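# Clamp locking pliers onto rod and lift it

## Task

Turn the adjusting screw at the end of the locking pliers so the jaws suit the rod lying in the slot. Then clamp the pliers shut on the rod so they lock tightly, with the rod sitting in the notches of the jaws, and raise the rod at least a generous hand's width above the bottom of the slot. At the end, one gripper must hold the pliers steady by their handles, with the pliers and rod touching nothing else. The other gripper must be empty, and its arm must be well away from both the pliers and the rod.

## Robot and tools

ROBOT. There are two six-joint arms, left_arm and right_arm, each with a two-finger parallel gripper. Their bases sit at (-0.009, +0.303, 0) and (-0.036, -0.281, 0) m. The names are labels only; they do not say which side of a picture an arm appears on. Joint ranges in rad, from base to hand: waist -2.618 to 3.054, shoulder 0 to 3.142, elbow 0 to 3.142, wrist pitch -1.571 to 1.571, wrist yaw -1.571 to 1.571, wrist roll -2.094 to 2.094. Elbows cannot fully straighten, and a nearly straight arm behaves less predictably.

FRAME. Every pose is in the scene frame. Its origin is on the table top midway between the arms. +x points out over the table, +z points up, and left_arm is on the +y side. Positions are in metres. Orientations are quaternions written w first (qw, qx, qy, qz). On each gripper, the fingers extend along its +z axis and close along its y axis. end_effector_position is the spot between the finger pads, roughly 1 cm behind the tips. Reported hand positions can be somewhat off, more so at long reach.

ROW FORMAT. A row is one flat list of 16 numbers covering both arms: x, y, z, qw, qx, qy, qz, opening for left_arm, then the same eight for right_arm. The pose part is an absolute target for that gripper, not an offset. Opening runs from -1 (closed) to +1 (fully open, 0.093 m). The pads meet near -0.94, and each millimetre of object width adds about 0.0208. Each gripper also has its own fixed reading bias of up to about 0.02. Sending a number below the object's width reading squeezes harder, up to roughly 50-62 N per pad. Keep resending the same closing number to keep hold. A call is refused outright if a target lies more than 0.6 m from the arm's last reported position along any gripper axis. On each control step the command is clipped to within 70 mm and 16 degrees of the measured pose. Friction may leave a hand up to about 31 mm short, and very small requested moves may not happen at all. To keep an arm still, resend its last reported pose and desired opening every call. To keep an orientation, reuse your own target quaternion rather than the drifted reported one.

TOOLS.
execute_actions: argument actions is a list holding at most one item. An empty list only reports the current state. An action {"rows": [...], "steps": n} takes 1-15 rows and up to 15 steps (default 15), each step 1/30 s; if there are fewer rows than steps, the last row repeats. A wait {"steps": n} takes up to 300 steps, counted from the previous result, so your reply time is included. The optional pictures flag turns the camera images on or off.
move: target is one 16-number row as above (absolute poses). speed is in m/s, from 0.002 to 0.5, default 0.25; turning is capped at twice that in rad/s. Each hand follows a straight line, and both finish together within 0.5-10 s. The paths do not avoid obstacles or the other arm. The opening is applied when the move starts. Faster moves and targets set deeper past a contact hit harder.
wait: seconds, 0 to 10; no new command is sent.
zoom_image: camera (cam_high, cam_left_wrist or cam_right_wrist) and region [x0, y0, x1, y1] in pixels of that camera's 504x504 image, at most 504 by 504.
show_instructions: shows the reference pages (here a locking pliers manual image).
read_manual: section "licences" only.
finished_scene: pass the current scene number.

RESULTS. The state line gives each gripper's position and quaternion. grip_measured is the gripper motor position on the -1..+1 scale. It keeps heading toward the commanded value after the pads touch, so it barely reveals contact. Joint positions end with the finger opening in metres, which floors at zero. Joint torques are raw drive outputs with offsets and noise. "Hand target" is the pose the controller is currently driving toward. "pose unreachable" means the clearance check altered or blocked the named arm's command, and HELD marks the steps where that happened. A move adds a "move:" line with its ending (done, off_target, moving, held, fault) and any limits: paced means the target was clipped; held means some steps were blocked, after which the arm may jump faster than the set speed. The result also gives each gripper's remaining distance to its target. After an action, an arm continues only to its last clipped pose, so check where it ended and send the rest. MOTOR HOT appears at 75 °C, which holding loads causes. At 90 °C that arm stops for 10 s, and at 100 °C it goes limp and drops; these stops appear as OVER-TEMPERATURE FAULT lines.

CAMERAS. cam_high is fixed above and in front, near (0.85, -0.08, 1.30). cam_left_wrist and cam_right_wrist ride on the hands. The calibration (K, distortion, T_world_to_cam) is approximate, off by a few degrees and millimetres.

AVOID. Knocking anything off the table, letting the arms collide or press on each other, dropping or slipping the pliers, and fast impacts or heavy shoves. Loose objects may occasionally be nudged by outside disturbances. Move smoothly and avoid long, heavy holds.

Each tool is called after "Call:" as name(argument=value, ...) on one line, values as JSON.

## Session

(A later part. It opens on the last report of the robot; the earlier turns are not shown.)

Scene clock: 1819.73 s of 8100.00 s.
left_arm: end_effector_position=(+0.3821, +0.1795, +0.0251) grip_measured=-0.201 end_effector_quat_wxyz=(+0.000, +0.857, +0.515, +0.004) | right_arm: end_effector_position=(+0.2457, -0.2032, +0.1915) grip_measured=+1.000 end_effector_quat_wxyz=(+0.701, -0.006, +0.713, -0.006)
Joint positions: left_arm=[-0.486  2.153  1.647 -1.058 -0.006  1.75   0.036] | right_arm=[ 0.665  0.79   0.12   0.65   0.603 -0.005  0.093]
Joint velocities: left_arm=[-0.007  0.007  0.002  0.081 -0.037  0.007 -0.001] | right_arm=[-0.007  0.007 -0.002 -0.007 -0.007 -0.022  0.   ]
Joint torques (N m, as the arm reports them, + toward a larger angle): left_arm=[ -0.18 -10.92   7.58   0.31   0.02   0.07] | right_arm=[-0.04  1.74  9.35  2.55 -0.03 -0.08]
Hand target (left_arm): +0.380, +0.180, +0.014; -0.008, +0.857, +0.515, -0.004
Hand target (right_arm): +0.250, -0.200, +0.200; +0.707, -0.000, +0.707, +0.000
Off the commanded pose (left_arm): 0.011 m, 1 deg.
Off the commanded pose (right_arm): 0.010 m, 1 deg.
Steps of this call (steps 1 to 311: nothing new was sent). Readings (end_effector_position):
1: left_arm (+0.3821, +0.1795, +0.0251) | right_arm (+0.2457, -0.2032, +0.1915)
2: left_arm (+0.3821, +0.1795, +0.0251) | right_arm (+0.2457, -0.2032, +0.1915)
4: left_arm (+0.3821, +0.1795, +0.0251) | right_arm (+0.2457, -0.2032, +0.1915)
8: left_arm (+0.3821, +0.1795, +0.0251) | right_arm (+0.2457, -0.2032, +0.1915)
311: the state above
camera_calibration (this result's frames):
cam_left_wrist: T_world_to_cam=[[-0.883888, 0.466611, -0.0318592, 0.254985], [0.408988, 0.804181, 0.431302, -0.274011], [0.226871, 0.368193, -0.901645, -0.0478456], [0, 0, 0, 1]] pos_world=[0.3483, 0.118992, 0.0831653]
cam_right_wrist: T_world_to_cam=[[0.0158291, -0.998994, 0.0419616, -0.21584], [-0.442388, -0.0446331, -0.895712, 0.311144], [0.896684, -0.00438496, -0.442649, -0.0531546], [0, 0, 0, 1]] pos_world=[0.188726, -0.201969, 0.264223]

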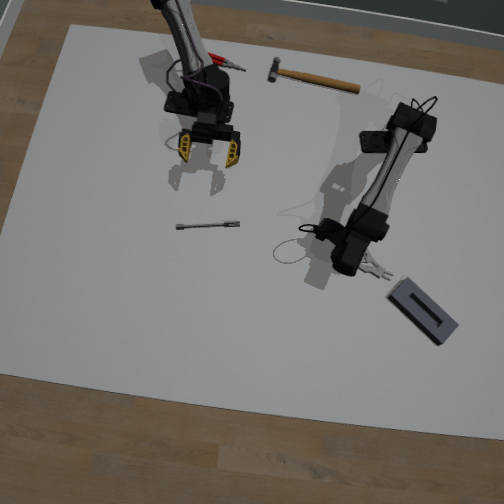

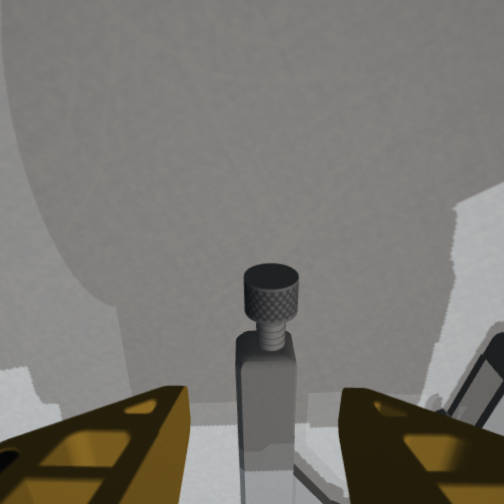

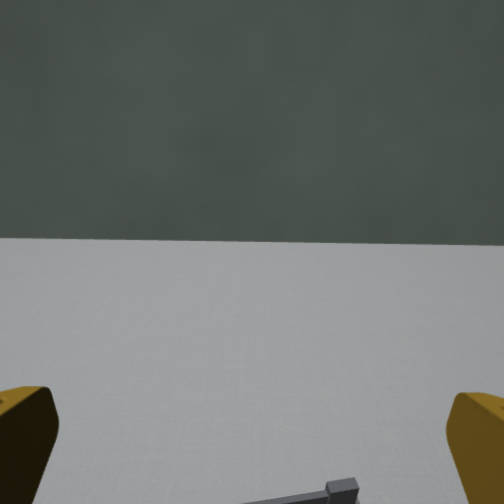

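Call:
execute_actions(actions=[{"rows":[[0.38,0.18,0.018,0,0.857,0.515,0,-0.4,0.25,-0.2,0.2,0.707,0,0.707,0,1],[0.38,0.18,0.018,0,0.857,0.515,0,-0.5,0.25,-0.2,0.2,0.707,0,0.707,0,1],[0.38,0.18,0.018,0,0.857,0.515,0,-0.55,0.25,-0.2,0.2,0.707,0,0.707,0,1],[0.38,0.18,0.018,0,0.857,0.515,0,-0.6,0.25,-0.2,0.2,0.707,0,0.707,0,1],[0.38,0.18,0.018,0,0.857,0.515,0,-0.65,0.25,-0.2,0.2,0.707,0,0.707,0,1],[0.38,0.18,0.018,0,0.857,0.515,0,-0.7,0.25,-0.2,0.2,0.707,0,0.707,0,1],[0.38,0.18,0.018,0,0.857,0.515,0,-0.75,0.25,-0.2,0.2,0.707,0,0.707,0,1],[0.38,0.18,0.018,0,0.857,0.515,0,-0.8,0.25,-0.2,0.2,0.707,0,0.707,0,1],[0.38,0.18,0.018,0,0.857,0.515,0,-0.9,0.25,-0.2,0.2,0.707,0,0.707,0,1]],"steps":15}])

Call:
move(target=[0.367,0.185,0.141,0,0.857,0.515,0,-0.9,0.305,0.108,0.125,0.632,-0.317,0.632,0.317,1], speed=0.2)

Scene clock: 1825.20 s of 8100.00 s.
left_arm: end_effector_position=(+0.3836, +0.1790, +0.0252) grip_measured=-0.850 end_effector_quat_wxyz=(+0.003, +0.857, +0.515, +0.007) | right_arm: end_effector_position=(+0.2457, -0.2032, +0.1915) grip_measured=+1.000 end_effector_quat_wxyz=(+0.701, -0.006, +0.713, -0.006)
Joint positions: left_arm=[-0.486  2.153  1.647 -1.051 -0.006  1.75   0.004] | right_arm=[ 0.665  0.79   0.12   0.65   0.603 -0.005  0.093]
Joint velocities: left_arm=[-0.012 -0.002  0.017 -0.022 -0.022 -0.022  0.   ] | right_arm=[-0.007 -0.017 -0.007 -0.007 -0.007  0.051  0.   ]
Joint torques (N m, as the arm reports them, + toward a larger angle): left_arm=[ -0.17 -13.06   5.85   0.4    0.06   0.09] | right_arm=[ 0.01  1.69  9.35  2.56 -0.03 -0.08]
Hand target (left_arm): +0.380, +0.180, +0.018; -0.000, +0.857, +0.515, -0.000
Hand target (right_arm): +0.250, -0.200, +0.200; +0.707, -0.000, +0.707, +0.000
Off the commanded pose (left_arm): 0.008 m, 1 deg.
Off the commanded pose (right_arm): 0.010 m, 1 deg.
Steps of this call (steps 1 to 149: nothing new was sent; steps 150 to 164: all 15 steps of this action). Readings (end_effector_position):
150: left_arm (+0.3822, +0.1795, +0.0251) | right_arm (+0.2457, -0.2032, +0.1915)
151: left_arm (+0.3826, +0.1793, +0.0251) | right_arm (+0.2457, -0.2032, +0.1915)
153: left_arm (+0.3833, +0.1791, +0.0251) | right_arm (+0.2457, -0.2032, +0.1915)
157: left_arm (+0.3836, +0.1790, +0.0251) | right_arm (+0.2457, -0.2032, +0.1915)
164: the state above
camera_calibration (this result's frames):
cam_left_wrist: T_world_to_cam=[[-0.883658, 0.466538, -0.0386152, 0.256718], [0.406164, 0.805085, 0.432285, -0.273361], [0.232766, 0.366308, -0.90091, -0.0499472], [0, 0, 0, 1]] pos_world=[0.349506, 0.118606, 0.0830852]
cam_right_wrist: T_world_to_cam=[[0.0158291, -0.998994, 0.0419616, -0.21584], [-0.442388, -0.0446331, -0.895712, 0.311144], [0.896684, -0.00438496, -0.442649, -0.0531546], [0, 0, 0, 1]] pos_world=[0.188726, -0.201969, 0.264223]

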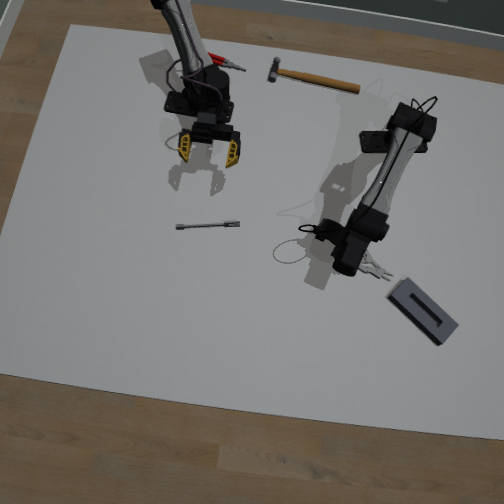

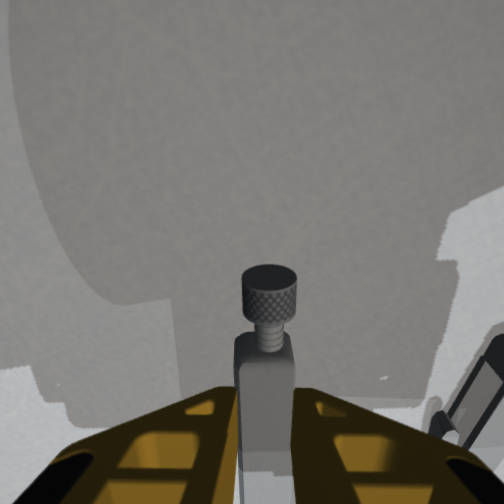

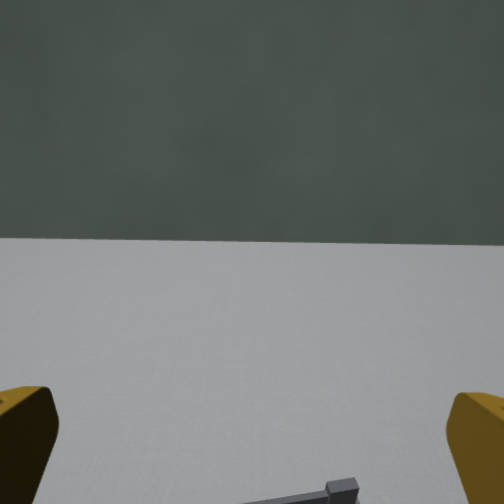

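Scene clock: 1828.27 s of 8100.00 s.
left_arm: end_effector_position=(+0.3632, +0.1842, +0.1267) grip_measured=-0.850 end_effector_quat_wxyz=(-0.010, +0.857, +0.515, -0.010) | right_arm: end_effector_position=(+0.3017, +0.1018, +0.1247) grip_measured=+1.000 end_effector_quat_wxyz=(+0.638, -0.313, +0.632, +0.311)
Joint positions: left_arm=[-0.486  2.069  1.923 -1.453  0.001  1.75   0.004] | right_arm=[ 0.879  2.076  0.765  1.317 -0.097 -0.005  0.093]
Joint velocities: left_arm=[-0.002  0.007  0.002 -0.037 -0.066 -0.007  0.   ] | right_arm=[ 0.007 -0.002 -0.007 -0.037 -0.022 -0.037  0.   ]
Joint torques (N m, as the arm reports them, + toward a larger angle): left_arm=[  0.09 -14.4   10.87  -0.01  -0.01   0.11] | right_arm=[ 0.27 -8.88  6.79  2.33 -0.13 -0.15]
Hand target (left_arm): +0.365, +0.185, +0.141; +0.000, +0.857, +0.515, +0.000
Hand target (right_arm): +0.301, +0.108, +0.124; +0.635, -0.318, +0.629, +0.316
Off the commanded pose (left_arm): 0.015 m, 2 deg.
Off the commanded pose (right_arm): 0.007 m, 1 deg.
move: off_target (left_arm)
camera_calibration (this result's frames):
cam_left_wrist: T_world_to_cam=[[-0.884476, 0.466585, 0.000225846, 0.235476], [0.423663, 0.802909, 0.419341, -0.317452], [0.195477, 0.370993, -0.907829, 0.0579819], [0, 0, 0, 1]] pos_world=[0.331432, 0.123505, 0.185705]
cam_right_wrist: T_world_to_cam=[[0.8002, -0.598913, 0.0313508, -0.185218], [-0.230156, -0.35494, -0.906116, 0.258591], [0.553813, 0.717858, -0.421866, -0.104239], [0, 0, 0, 1]] pos_world=[0.265456, 0.0556836, 0.196145]

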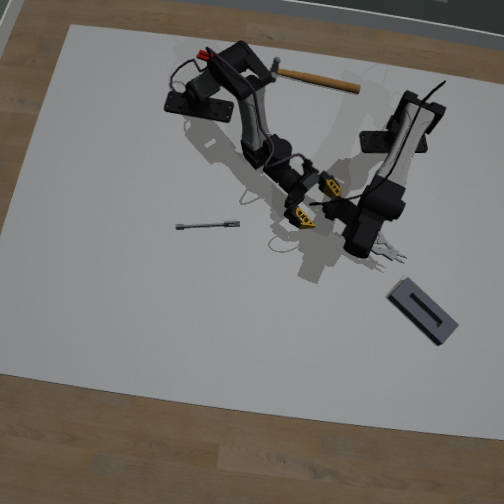

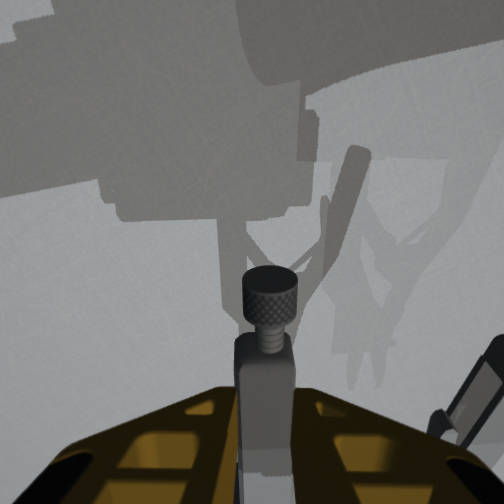

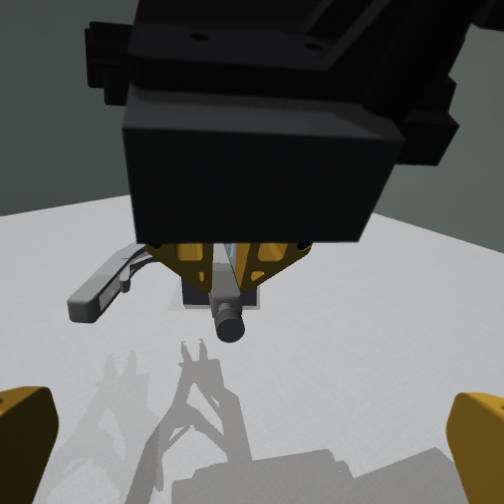

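Call:
zoom_image(camera="cam_right_wrist", region=[170,260,290,380])

Region (170, 260, 290, 380) of cam_right_wrist's 504x504 image, scaled by 4.200, with more detail than that image has.

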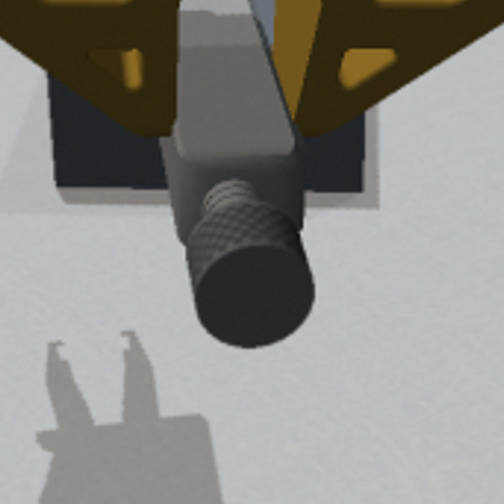

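Call:
move(target=[0.367,0.185,0.141,0,0.857,0.515,0,-0.9,0.322,0.135,0.112,0.7069,-0.6329,0.3155,-0.0185,-0.3], speed=0.2)

Scene clock: 1840.80 s of 8100.00 s.
left_arm: end_effector_position=(+0.3618, +0.1844, +0.1268) grip_measured=-0.850 end_effector_quat_wxyz=(-0.012, +0.857, +0.515, -0.012) | right_arm: end_effector_position=(+0.3165, +0.1342, +0.1130) grip_measured=-0.299 end_effector_quat_wxyz=(+0.708, -0.630, +0.319, -0.015)
Joint positions: left_arm=[-0.486  2.069  1.923 -1.458  0.003  1.75   0.004] | right_arm=[ 0.836  2.2    0.942  1.262 -0.308 -1.122  0.031]
Joint velocities: left_arm=[ 0.007  0.012  0.007 -0.022 -0.066  0.022  0.   ] | right_arm=[-0.002 -0.002 -0.007  0.037 -0.022  0.037  0.   ]
Joint torques (N m, as the arm reports them, + toward a larger angle): left_arm=[  0.06 -13.88  11.86  -0.03  -0.04   0.1 ] | right_arm=[ -0.85 -10.28   6.98   2.21  -0.09  -0.16]
Hand target (left_arm): +0.366, +0.185, +0.141; -0.000, +0.857, +0.515, +0.000
Hand target (right_arm): +0.322, +0.135, +0.112; +0.707, -0.632, +0.316, -0.018
Off the commanded pose (left_arm): 0.015 m, 2 deg.
Off the commanded pose (right_arm): 0.006 m, 1 deg.
move: off_target (left_arm)
camera_calibration (this result's frames):
cam_left_wrist: T_world_to_cam=[[-0.884476, 0.466552, 0.00565948, 0.233462], [0.426061, 0.802651, 0.417402, -0.317652], [0.190197, 0.371593, -0.908705, 0.0601127], [0, 0, 0, 1]] pos_world=[0.330397, 0.123704, 0.185892]
cam_right_wrist: T_world_to_cam=[[0.3678, -0.181752, 0.91197, -0.195959], [0.529849, -0.764981, -0.366147, 0.0163381], [0.764188, 0.617876, -0.185059, -0.220535], [0, 0, 0, 1]] pos_world=[0.231947, 0.113146, 0.143879]

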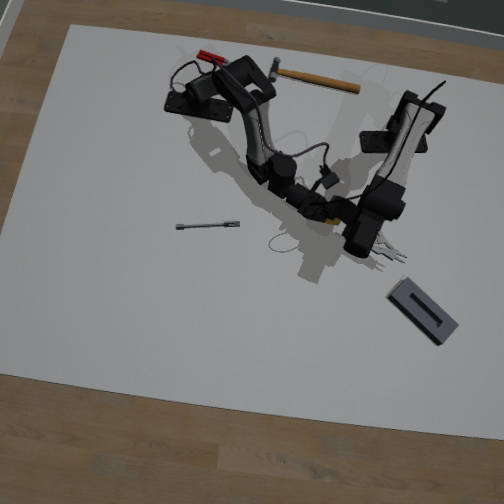

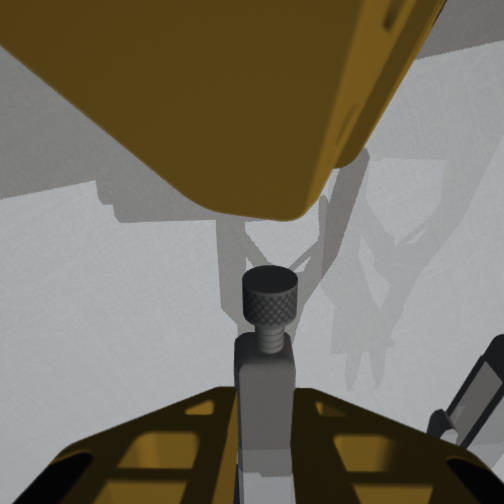

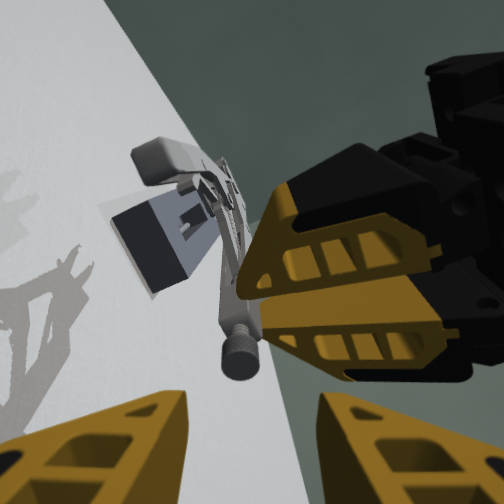

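Call:
move(target=[0.367,0.185,0.141,0,0.857,0.515,0,-0.9,0.338,0.160,0.106,0.7069,-0.6329,0.3155,-0.0185,-0.3], speed=0.06)

Scene clock: 1847.73 s of 8100.00 s.
left_arm: end_effector_position=(+0.3617, +0.1843, +0.1268) grip_measured=-0.850 end_effector_quat_wxyz=(-0.012, +0.857, +0.515, -0.012) | right_arm: end_effector_position=(+0.3373, +0.1543, +0.1071) grip_measured=-0.299 end_effector_quat_wxyz=(+0.708, -0.631, +0.318, -0.016)
Joint positions: left_arm=[-0.486  2.069  1.923 -1.458  0.003  1.75   0.004] | right_arm=[ 0.836  2.282  1.08   1.204 -0.307 -1.126  0.031]
Joint velocities: left_arm=[ 0.007 -0.007 -0.017  0.007 -0.051 -0.007  0.001] | right_arm=[-0.012 -0.007 -0.012 -0.051  0.081 -0.051 -0.   ]
Joint torques (N m, as the arm reports them, + toward a larger angle): left_arm=[ -0.07 -13.68  11.93  -0.04  -0.06   0.09] | right_arm=[  0.47 -11.2    7.24   2.22   0.02  -0.2 ]
Hand target (left_arm): +0.366, +0.185, +0.141; +0.000, +0.857, +0.515, +0.000
Hand target (right_arm): +0.337, +0.160, +0.106; +0.707, -0.633, +0.315, -0.019
Off the commanded pose (left_arm): 0.015 m, 2 deg.
Off the commanded pose (right_arm): 0.006 m, 0 deg.
move: off_target (left_arm)
camera_calibration (this result's frames):
cam_left_wrist: T_world_to_cam=[[-0.884486, 0.466533, 0.00552607, 0.233509], [0.426137, 0.802965, 0.41672, -0.317536], [0.189976, 0.370938, -0.909018, 0.0604063], [0, 0, 0, 1]] pos_world=[0.330374, 0.123623, 0.185944]
cam_right_wrist: T_world_to_cam=[[0.364961, -0.179645, 0.913527, -0.194124], [0.530014, -0.766603, -0.362497, 0.0183053], [0.765433, 0.61648, -0.184566, -0.250204], [0, 0, 0, 1]] pos_world=[0.25266, 0.133406, 0.137794]

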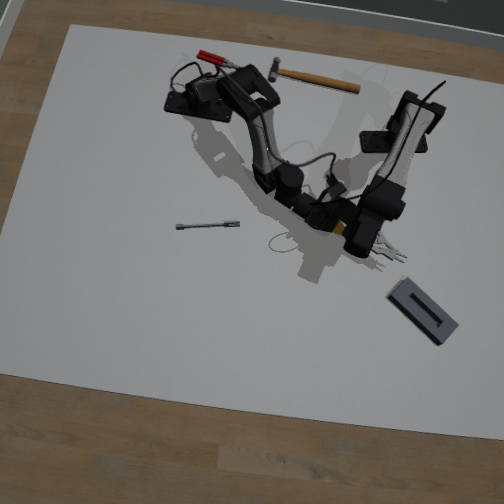

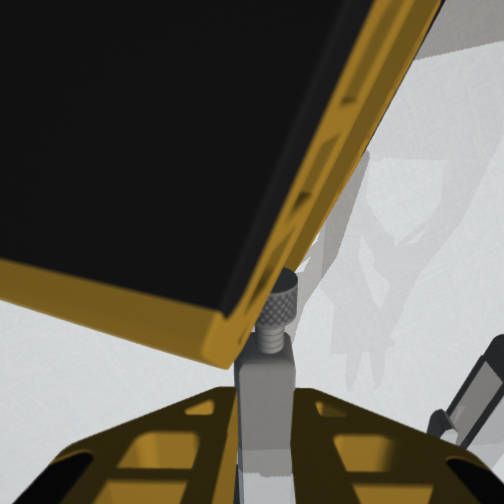

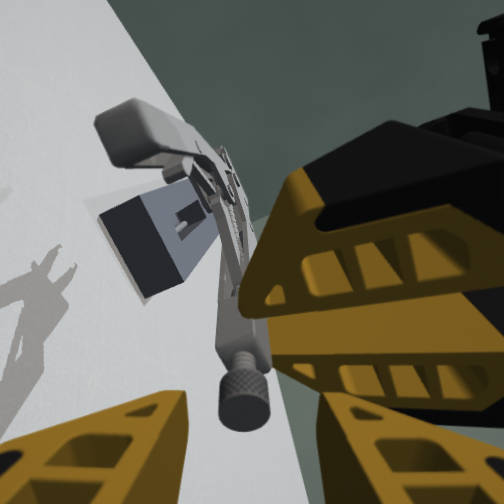

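Call:
move(target=[0.367,0.185,0.141,0,0.857,0.515,0,-0.9,0.331,0.167,0.106,0.7069,-0.6329,0.3155,-0.0185,-0.3], speed=0.04)

Scene clock: 1851.93 s of 8100.00 s.
left_arm: end_effector_position=(+0.3616, +0.1843, +0.1268) grip_measured=-0.850 end_effector_quat_wxyz=(-0.012, +0.857, +0.515, -0.013) | right_arm: end_effector_position=(+0.3288, +0.1625, +0.1066) grip_measured=-0.299 end_effector_quat_wxyz=(+0.707, -0.632, +0.317, -0.014)
Joint positions: left_arm=[-0.486  2.069  1.923 -1.459  0.004  1.75   0.004] | right_arm=[ 0.862  2.282  1.081  1.201 -0.287 -1.127  0.031]
Joint velocities: left_arm=[ 0.002  0.002 -0.002 -0.081  0.007 -0.037  0.   ] | right_arm=[ 0.002 -0.007  0.002 -0.022 -0.022 -0.037 -0.001]
Joint torques (N m, as the arm reports them, + toward a larger angle): left_arm=[ -0.06 -13.88  11.9   -0.06  -0.07   0.1 ] | right_arm=[  0.21 -11.27   7.3    2.32   0.    -0.18]
Hand target (left_arm): +0.366, +0.185, +0.141; -0.000, +0.857, +0.515, +0.000
Hand target (right_arm): +0.331, +0.167, +0.106; +0.707, -0.633, +0.315, -0.019
Off the commanded pose (left_arm): 0.015 m, 2 deg.
Off the commanded pose (right_arm): 0.005 m, 1 deg.
move: off_target (left_arm)
camera_calibration (this result's frames):
cam_left_wrist: T_world_to_cam=[[-0.88449, 0.466523, 0.00583496, 0.233393], [0.426326, 0.803073, 0.416317, -0.317502], [0.189536, 0.370716, -0.909201, 0.0606655], [0, 0, 0, 1]] pos_world=[0.330295, 0.123605, 0.185977]
cam_right_wrist: T_world_to_cam=[[0.366919, -0.175617, 0.913526, -0.190409], [0.534339, -0.764066, -0.361503, 0.0269627], [0.76148, 0.620775, -0.186511, -0.248012], [0, 0, 0, 1]] pos_world=[0.244314, 0.141122, 0.137434]

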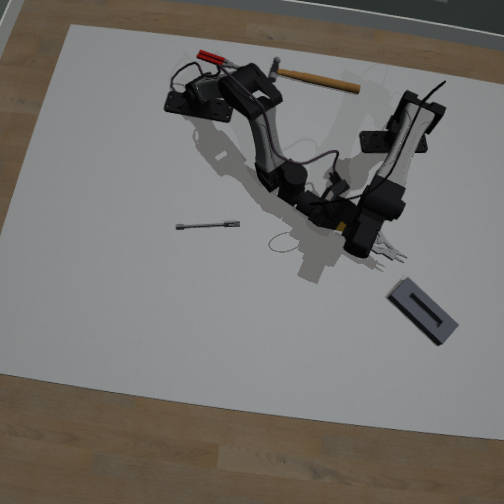

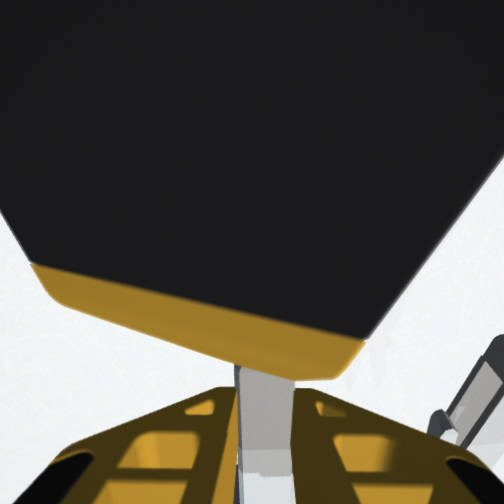

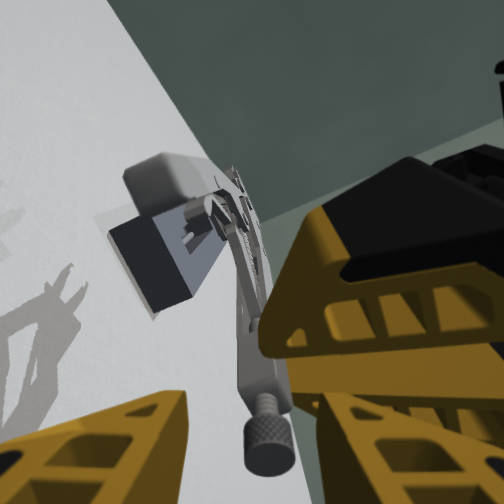

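Call:
move(target=[0.367,0.185,0.141,0,0.857,0.515,0,-0.9,0.334,0.160,0.107,0.7066,-0.6282,0.3249,-0.0290,-0.45], speed=0.04)

Scene clock: 1857.20 s of 8100.00 s.
left_arm: end_effector_position=(+0.3616, +0.1842, +0.1268) grip_measured=-0.850 end_effector_quat_wxyz=(-0.011, +0.857, +0.515, -0.013) | right_arm: end_effector_position=(+0.3324, +0.1605, +0.1065) grip_measured=-0.449 end_effector_quat_wxyz=(+0.707, -0.628, +0.325, -0.023)
Joint positions: left_arm=[-0.486  2.069  1.923 -1.459  0.004  1.75   0.004] | right_arm=[ 0.862  2.282  1.081  1.201 -0.262 -1.127  0.024]
Joint velocities: left_arm=[-0.012 -0.002 -0.002 -0.037  0.022 -0.037  0.001] | right_arm=[ 0.017 -0.017 -0.007 -0.081  0.037  0.007  0.001]
Joint torques (N m, as the arm reports them, + toward a larger angle): left_arm=[ -0.04 -13.93  11.9   -0.05  -0.06   0.09] | right_arm=[ -0.22 -12.41   5.88   2.37  -0.01  -0.17]
Hand target (left_arm): +0.366, +0.185, +0.141; -0.000, +0.857, +0.515, +0.001
Hand target (right_arm): +0.334, +0.160, +0.107; +0.706, -0.628, +0.325, -0.029
Off the commanded pose (left_arm): 0.015 m, 2 deg.
Off the commanded pose (right_arm): 0.002 m, 1 deg.
move: off_target (left_arm)
camera_calibration (this result's frames):
cam_left_wrist: T_world_to_cam=[[-0.884495, 0.466514, 0.00576826, 0.233416], [0.426364, 0.80323, 0.415976, -0.317444], [0.189425, 0.370388, -0.909357, 0.0608123], [0, 0, 0, 1]] pos_world=[0.330283, 0.123565, 0.186003]
cam_right_wrist: T_world_to_cam=[[0.362762, -0.184269, 0.913482, -0.189222], [0.515433, -0.776983, -0.361423, 0.0318512], [0.776359, 0.601949, -0.186881, -0.251451], [0, 0, 0, 1]] pos_world=[0.247441, 0.14124, 0.137371]

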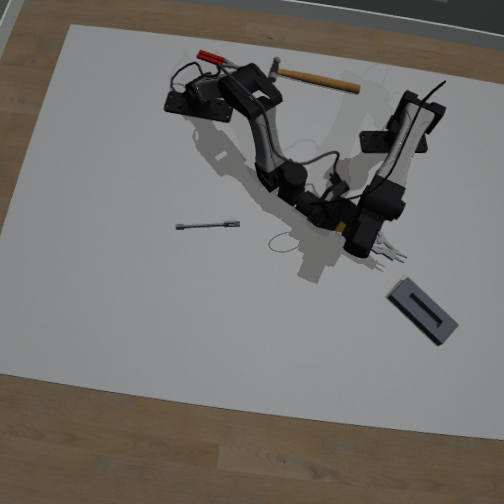

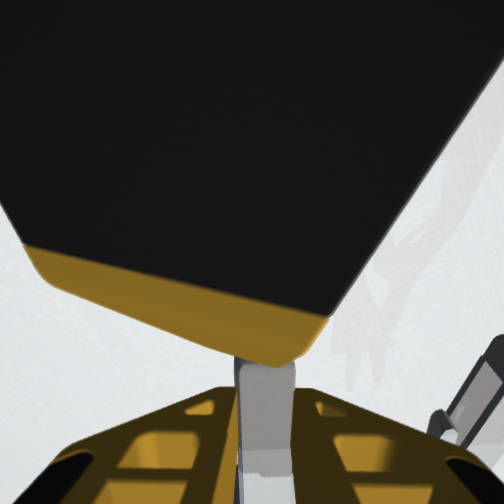

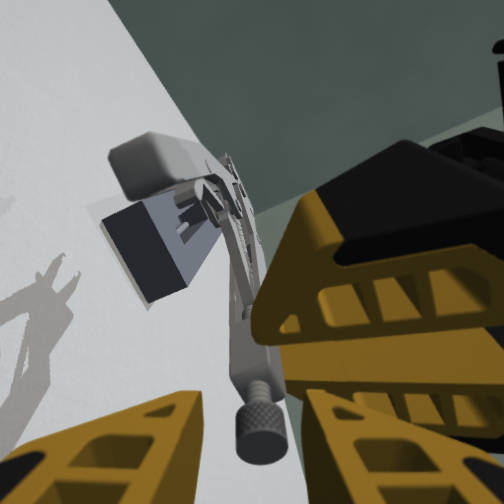

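Call:
execute_actions(actions=[{"rows":[[0.367,0.185,0.141,0,0.857,0.515,0,-0.9,0.334,0.160,0.108,0.7066,-0.6282,0.3249,-0.0290,-0.6],[0.367,0.185,0.141,0,0.857,0.515,0,-0.9,0.334,0.160,0.108,0.7066,-0.6282,0.3249,-0.0290,-0.66],[0.367,0.185,0.141,0,0.857,0.515,0,-0.9,0.334,0.160,0.108,0.7066,-0.6282,0.3249,-0.0290,-0.7],[0.367,0.185,0.141,0,0.857,0.515,0,-0.9,0.334,0.160,0.108,0.7066,-0.6282,0.3249,-0.0290,-0.74],[0.367,0.185,0.141,0,0.857,0.515,0,-0.9,0.334,0.160,0.108,0.7066,-0.6282,0.3249,-0.0290,-0.78],[0.367,0.185,0.141,0,0.857,0.515,0,-0.9,0.334,0.160,0.108,0.7066,-0.6282,0.3249,-0.0290,-0.82],[0.367,0.185,0.141,0,0.857,0.515,0,-0.9,0.334,0.160,0.108,0.7066,-0.6282,0.3249,-0.0290,-0.85]],"steps":12}])

Call:
move(target=[0.367,0.185,0.141,0,0.857,0.515,0,-0.9,0.334,0.160,0.108,0.6281,-0.7065,0.0290,-0.3249,-0.85], speed=0.25)

Scene clock: 1861.83 s of 8100.00 s.
left_arm: end_effector_position=(+0.3614, +0.1844, +0.1268) grip_measured=-0.850 end_effector_quat_wxyz=(-0.012, +0.857, +0.515, -0.013) | right_arm: end_effector_position=(+0.3330, +0.1601, +0.1068) grip_measured=-0.837 end_effector_quat_wxyz=(+0.707, -0.628, +0.325, -0.024)
Joint positions: left_arm=[-0.486  2.069  1.923 -1.46   0.004  1.75   0.004] | right_arm=[ 0.862  2.282  1.081  1.202 -0.258 -1.127  0.005]
Joint velocities: left_arm=[-0.007 -0.007  0.007  0.007 -0.051 -0.037 -0.001] | right_arm=[-0.017  0.017  0.002  0.022 -0.037 -0.007  0.   ]
Joint torques (N m, as the arm reports them, + toward a larger angle): left_arm=[  0.01 -13.84  11.94  -0.05  -0.08   0.11] | right_arm=[ -0.09 -12.61   5.87   2.32  -0.03  -0.21]
Hand target (left_arm): +0.366, +0.185, +0.141; -0.000, +0.857, +0.515, +0.000
Hand target (right_arm): +0.334, +0.160, +0.108; +0.706, -0.628, +0.325, -0.029
Off the commanded pose (left_arm): 0.015 m, 2 deg.
Off the commanded pose (right_arm): 0.002 m, 1 deg.
Steps of this call (steps 1 to 127: nothing new was sent; steps 128 to 139: all 12 steps of this action). Readings (end_effector_position):
128: left_arm (+0.3616, +0.1842, +0.1268) | right_arm (+0.3328, +0.1603, +0.1065)
129: left_arm (+0.3616, +0.1842, +0.1268) | right_arm (+0.3328, +0.1603, +0.1065)
131: left_arm (+0.3615, +0.1843, +0.1268) | right_arm (+0.3330, +0.1602, +0.1068)
135: left_arm (+0.3615, +0.1843, +0.1268) | right_arm (+0.3330, +0.1601, +0.1068)
139: the state above
camera_calibration (this result's frames):
cam_left_wrist: T_world_to_cam=[[-0.884483, 0.466521, 0.00696171, 0.232975], [0.42678, 0.802928, 0.416132, -0.317575], [0.188544, 0.371033, -0.909278, 0.0610025], [0, 0, 0, 1]] pos_world=[0.330096, 0.123668, 0.186]
cam_right_wrist: T_world_to_cam=[[0.360951, -0.186367, 0.913773, -0.188849], [0.512577, -0.778911, -0.361335, 0.0326134], [0.779089, 0.598803, -0.185622, -0.25221], [0, 0, 0, 1]] pos_world=[0.247943, 0.141232, 0.137534]

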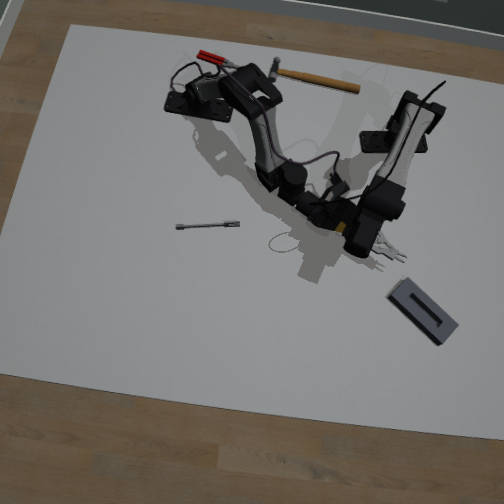

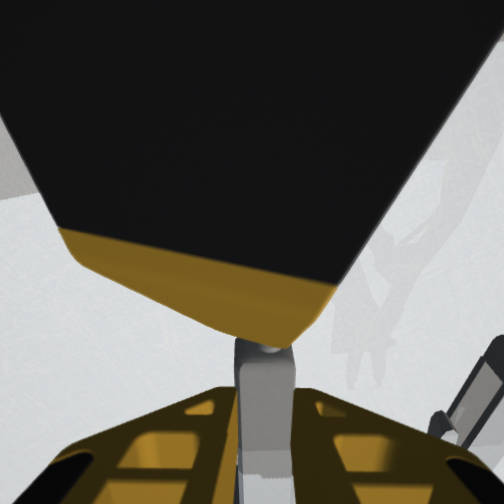

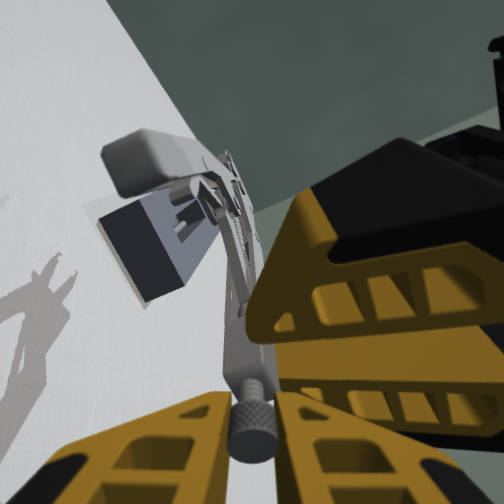

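Scene clock: 1864.37 s of 8100.00 s.
left_arm: end_effector_position=(+0.3614, +0.1844, +0.1268) grip_measured=-0.850 end_effector_quat_wxyz=(-0.012, +0.857, +0.515, -0.013) | right_arm: end_effector_position=(+0.3330, +0.1601, +0.1074) grip_measured=-0.837 end_effector_quat_wxyz=(-0.632, +0.705, -0.032, +0.319)
Joint positions: left_arm=[-0.486  2.069  1.923 -1.46   0.003  1.75   0.004] | right_arm=[ 0.862  2.282  1.081  1.205 -0.258 -1.992  0.005]
Joint velocities: left_arm=[-0.012  0.007 -0.002  0.022 -0.051 -0.051 -0.001] | right_arm=[-0.002 -0.012  0.012 -0.007 -0.022 -0.037 -0.002]
Joint torques (N m, as the arm reports them, + toward a larger angle): left_arm=[ -0.04 -13.84  11.85  -0.06  -0.02   0.07] | right_arm=[ -0.26 -12.67   5.86   2.3    0.    -0.26]
Hand target (left_arm): +0.366, +0.185, +0.141; +0.000, +0.857, +0.515, +0.000
Hand target (right_arm): +0.334, +0.160, +0.108; -0.628, +0.706, -0.029, +0.325
Off the commanded pose (left_arm): 0.015 m, 2 deg.
Off the commanded pose (right_arm): 0.001 m, 1 deg.
move: off_target (left_arm)
camera_calibration (this result's frames):
cam_left_wrist: T_world_to_cam=[[-0.884299, 0.466868, 0.00702479, 0.232826], [0.42705, 0.802614, 0.416461, -0.317714], [0.188794, 0.371276, -0.909126, 0.0608216], [0, 0, 0, 1]] pos_world=[0.330085, 0.123721, 0.185975]
cam_right_wrist: T_world_to_cam=[[-0.371374, 0.223515, 0.901178, -0.0098176], [0.49715, -0.771864, 0.396317, -0.0445581], [0.78417, 0.595203, 0.17553, -0.292013], [0, 0, 0, 1]] pos_world=[0.247494, 0.141609, 0.0777636]

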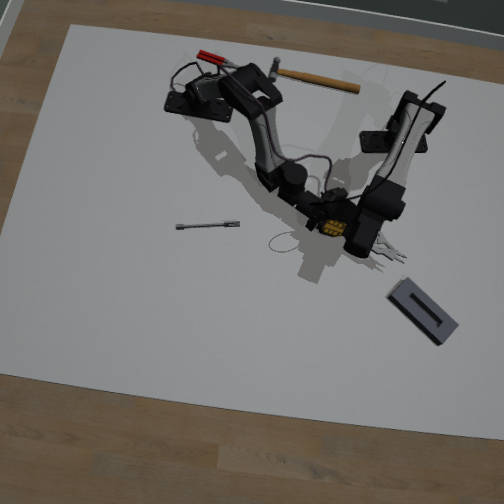

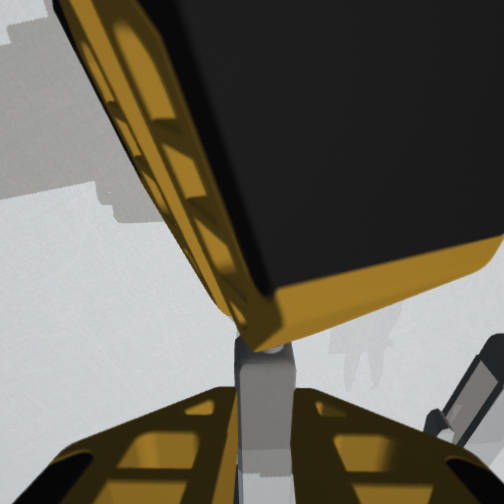

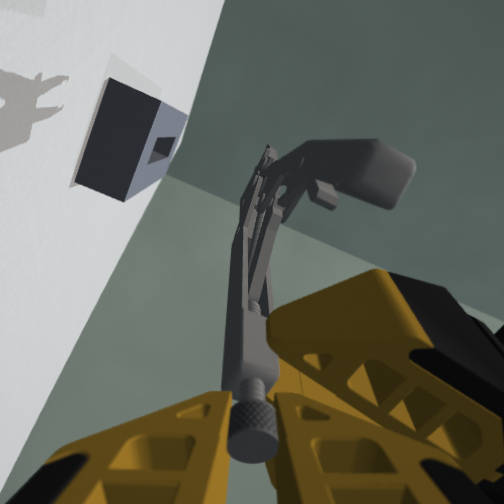

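Call:
execute_actions(actions=[{"rows":[[0.367,0.185,0.141,0,0.857,0.515,0,-0.9,0.334,0.160,0.108,0.6281,-0.7065,0.0290,-0.3249,-0.5]],"steps":8}], pictures=false)

Call:
move(target=[0.367,0.185,0.141,0,0.857,0.515,0,-0.9,0.334,0.160,0.108,0.7066,-0.6282,0.3249,-0.0290,-0.5], speed=0.4)

Call:
execute_actions(actions=[{"rows":[[0.367,0.185,0.141,0,0.857,0.515,0,-0.9,0.334,0.160,0.108,0.7066,-0.6282,0.3249,-0.0290,-0.6],[0.367,0.185,0.141,0,0.857,0.515,0,-0.9,0.334,0.160,0.108,0.7066,-0.6282,0.3249,-0.0290,-0.66],[0.367,0.185,0.141,0,0.857,0.515,0,-0.9,0.334,0.160,0.108,0.7066,-0.6282,0.3249,-0.0290,-0.7],[0.367,0.185,0.141,0,0.857,0.515,0,-0.9,0.334,0.160,0.108,0.7066,-0.6282,0.3249,-0.0290,-0.74],[0.367,0.185,0.141,0,0.857,0.515,0,-0.9,0.334,0.160,0.108,0.7066,-0.6282,0.3249,-0.0290,-0.78],[0.367,0.185,0.141,0,0.857,0.515,0,-0.9,0.334,0.160,0.108,0.7066,-0.6282,0.3249,-0.0290,-0.82],[0.367,0.185,0.141,0,0.857,0.515,0,-0.9,0.334,0.160,0.108,0.7066,-0.6282,0.3249,-0.0290,-0.85]],"steps":12}], pictures=false)

Call:
move(target=[0.367,0.185,0.141,0,0.857,0.515,0,-0.9,0.334,0.160,0.108,0.6281,-0.7065,0.0290,-0.3249,-0.85], speed=0.25)

Scene clock: 1871.50 s of 8100.00 s.
left_arm: end_effector_position=(+0.3637, +0.1838, +0.1301) grip_measured=-0.850 end_effector_quat_wxyz=(-0.008, +0.857, +0.515, -0.009) | right_arm: end_effector_position=(+0.3330, +0.1601, +0.1070) grip_measured=-0.502 end_effector_quat_wxyz=(-0.631, +0.706, -0.030, +0.321)
Joint positions: left_arm=[-0.486  2.069  1.937 -1.462  0.003  1.75   0.004] | right_arm=[ 0.862  2.282  1.081  1.203 -0.258 -1.998  0.021]
Joint velocities: left_arm=[ 0.002 -0.017  0.017  0.007 -0.022 -0.007  0.001] | right_arm=[ 0.007  0.002 -0.007 -0.051 -0.022 -0.007 -0.001]
Joint torques (N m, as the arm reports them, + toward a larger angle): left_arm=[ -0.2  -13.69  10.8    0.02  -0.06   0.09] | right_arm=[ -0.22 -12.5    5.82   2.29  -0.01  -0.18]
Hand target (left_arm): +0.367, +0.185, +0.141; -0.000, +0.857, +0.515, +0.000
Hand target (right_arm): +0.334, +0.160, +0.108; -0.628, +0.706, -0.029, +0.325
Off the commanded pose (left_arm): 0.011 m, 1 deg.
Off the commanded pose (right_arm): 0.001 m, 1 deg.
Steps of this call (steps 1 to 206: nothing new was sent; steps 207 to 214: all 8 steps of this action). Readings (end_effector_position):
207: left_arm (+0.3614, +0.1845, +0.1268) | right_arm (+0.3330, +0.1601, +0.1075)
208: left_arm (+0.3612, +0.1846, +0.1268) | right_arm (+0.3330, +0.1601, +0.1074)
210: left_arm (+0.3618, +0.1844, +0.1278) | right_arm (+0.3330, +0.1601, +0.1071)
214: the state above

Scene clock: 1873.50 s of 8100.00 s.
left_arm: end_effector_position=(+0.3638, +0.1836, +0.1301) grip_measured=-0.850 end_effector_quat_wxyz=(-0.008, +0.857, +0.515, -0.009) | right_arm: end_effector_position=(+0.3330, +0.1601, +0.1070) grip_measured=-0.502 end_effector_quat_wxyz=(+0.707, -0.630, +0.320, -0.031)
Joint positions: left_arm=[-0.486  2.069  1.937 -1.462  0.004  1.75   0.004] | right_arm=[ 0.862  2.282  1.081  1.203 -0.258 -1.144  0.021]
Joint velocities: left_arm=[ 0.012  0.002 -0.007 -0.007  0.007  0.037  0.001] | right_arm=[-0.007  0.012 -0.002 -0.007 -0.066  0.081 -0.   ]
Joint torques (N m, as the arm reports them, + toward a larger angle): left_arm=[ -0.03 -13.76  10.87   0.03  -0.05   0.09] | right_arm=[ -0.29 -12.61   5.85   2.31  -0.01  -0.03]
Hand target (left_arm): +0.367, +0.185, +0.141; -0.000, +0.857, +0.515, +0.000
Hand target (right_arm): +0.334, +0.160, +0.108; +0.707, -0.628, +0.325, -0.029
Off the commanded pose (left_arm): 0.011 m, 1 deg.
Off the commanded pose (right_arm): 0.001 m, 1 deg.
move: off_target (left_arm)
camera_calibration (this result's frames):
cam_left_wrist: T_world_to_cam=[[-0.884318, 0.466862, -0.00468455, 0.236822], [0.422389, 0.804273, 0.41801, -0.318276], [0.198921, 0.367675, -0.90843, 0.0606237], [0, 0, 0, 1]] pos_world=[0.331803, 0.123128, 0.189224]
cam_right_wrist: T_world_to_cam=[[0.346742, -0.179146, 0.920694, -0.186178], [0.518052, -0.78171, -0.347206, 0.0297917], [0.781916, 0.597358, -0.178245, -0.253676], [0, 0, 0, 1]] pos_world=[0.247476, 0.141471, 0.136541]

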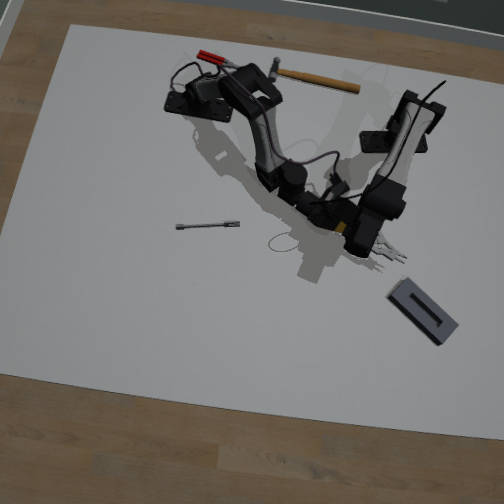

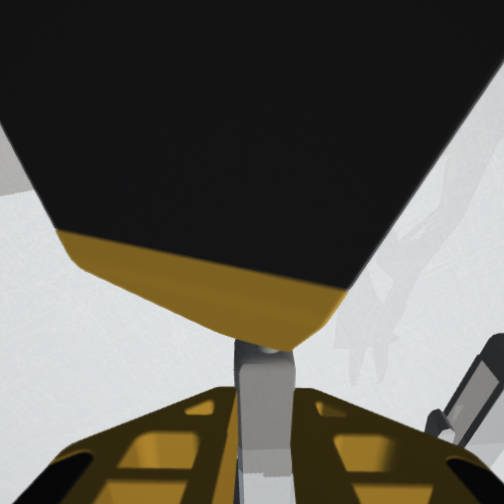

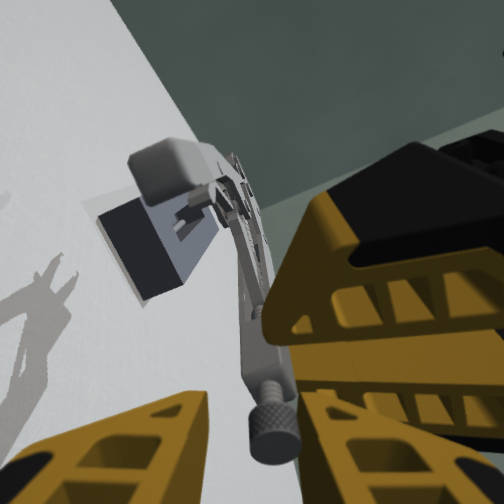

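Scene clock: 1873.90 s of 8100.00 s.
left_arm: end_effector_position=(+0.3629, +0.1840, +0.1302) grip_measured=-0.850 end_effector_quat_wxyz=(-0.009, +0.857, +0.515, -0.010) | right_arm: end_effector_position=(+0.3337, +0.1598, +0.1100) grip_measured=-0.837 end_effector_quat_wxyz=(+0.711, -0.626, +0.319, -0.033)
Joint positions: left_arm=[-0.486  2.069  1.937 -1.466  0.003  1.75   0.004] | right_arm=[ 0.862  2.282  1.081  1.215 -0.253 -1.142  0.005]
Joint velocities: left_arm=[-0.002  0.012 -0.002  0.022  0.007 -0.037 -0.   ] | right_arm=[-0.007  0.002  0.002  0.007  0.007  0.007 -0.001]
Joint torques (N m, as the arm reports them, + toward a larger angle): left_arm=[  0.09 -13.73  10.71   0.02  -0.06   0.1 ] | right_arm=[ -0.38 -12.57   5.75   2.2   -0.03  -0.01]
Hand target (left_arm): +0.367, +0.185, +0.141; -0.000, +0.857, +0.515, +0.000
Hand target (right_arm): +0.334, +0.160, +0.108; +0.707, -0.628, +0.325, -0.029
Off the commanded pose (left_arm): 0.012 m, 2 deg.
Off the commanded pose (right_arm): 0.002 m, 1 deg.
Steps of this call (steps 1 to 12: all 12 steps of this action). Readings (end_effector_position):
1: left_arm (+0.3637, +0.1836, +0.1301) | right_arm (+0.3332, +0.1601, +0.1073)
2: left_arm (+0.3635, +0.1838, +0.1302) | right_arm (+0.3334, +0.1600, +0.1079)
4: left_arm (+0.3630, +0.1840, +0.1302) | right_arm (+0.3337, +0.1598, +0.1097)
8: left_arm (+0.3629, +0.1840, +0.1302) | right_arm (+0.3337, +0.1598, +0.1100)
12: the state above

Scene clock: 1876.40 s of 8100.00 s.
left_arm: end_effector_position=(+0.3629, +0.1840, +0.1302) grip_measured=-0.850 end_effector_quat_wxyz=(-0.009, +0.857, +0.515, -0.010) | right_arm: end_effector_position=(+0.3337, +0.1597, +0.1104) grip_measured=-0.837 end_effector_quat_wxyz=(-0.635, +0.701, -0.032, +0.324)
Joint positions: left_arm=[-0.486  2.069  1.937 -1.466  0.003  1.751  0.004] | right_arm=[ 0.862  2.282  1.081  1.217 -0.253 -1.993  0.005]
Joint velocities: left_arm=[-0.012  0.002  0.002 -0.081 -0.007 -0.081 -0.001] | right_arm=[ 0.007 -0.007 -0.012  0.007 -0.081 -0.037 -0.   ]
Joint torques (N m, as the arm reports them, + toward a larger angle): left_arm=[ -0.01 -13.71  10.83   0.04  -0.07   0.09] | right_arm=[ -0.25 -12.68   5.81   2.15  -0.06  -0.19]
Hand target (left_arm): +0.367, +0.185, +0.141; -0.000, +0.857, +0.515, +0.000
Hand target (right_arm): +0.334, +0.160, +0.108; -0.628, +0.706, -0.029, +0.325
Off the commanded pose (left_arm): 0.012 m, 2 deg.
Off the commanded pose (right_arm): 0.002 m, 1 deg.
move: off_target (left_arm)
camera_calibration (this result's frames):
cam_left_wrist: T_world_to_cam=[[-0.883783, 0.467896, -0.000804014, 0.235], [0.424748, 0.803003, 0.418061, -0.318884], [0.196255, 0.369134, -0.908418, 0.0613609], [0, 0, 0, 1]] pos_world=[0.331093, 0.123459, 0.189244]
cam_right_wrist: T_world_to_cam=[[-0.378535, 0.217245, 0.899731, -0.00862481], [0.490016, -0.777631, 0.393923, -0.0428072], [0.785236, 0.589996, 0.187907, -0.2937], [0, 0, 0, 1]] pos_world=[0.248335, 0.141867, 0.079811]

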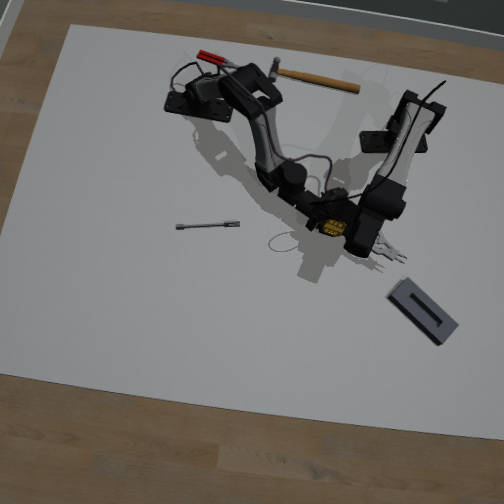

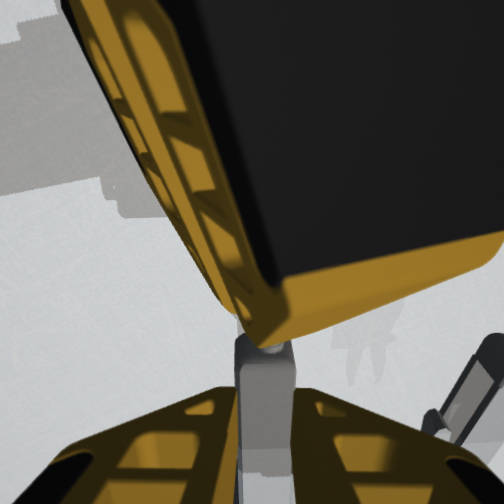

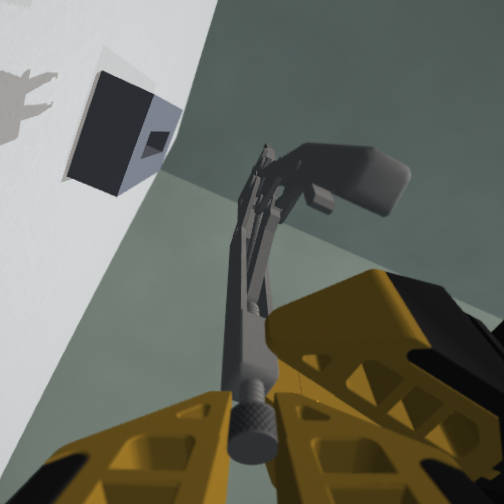

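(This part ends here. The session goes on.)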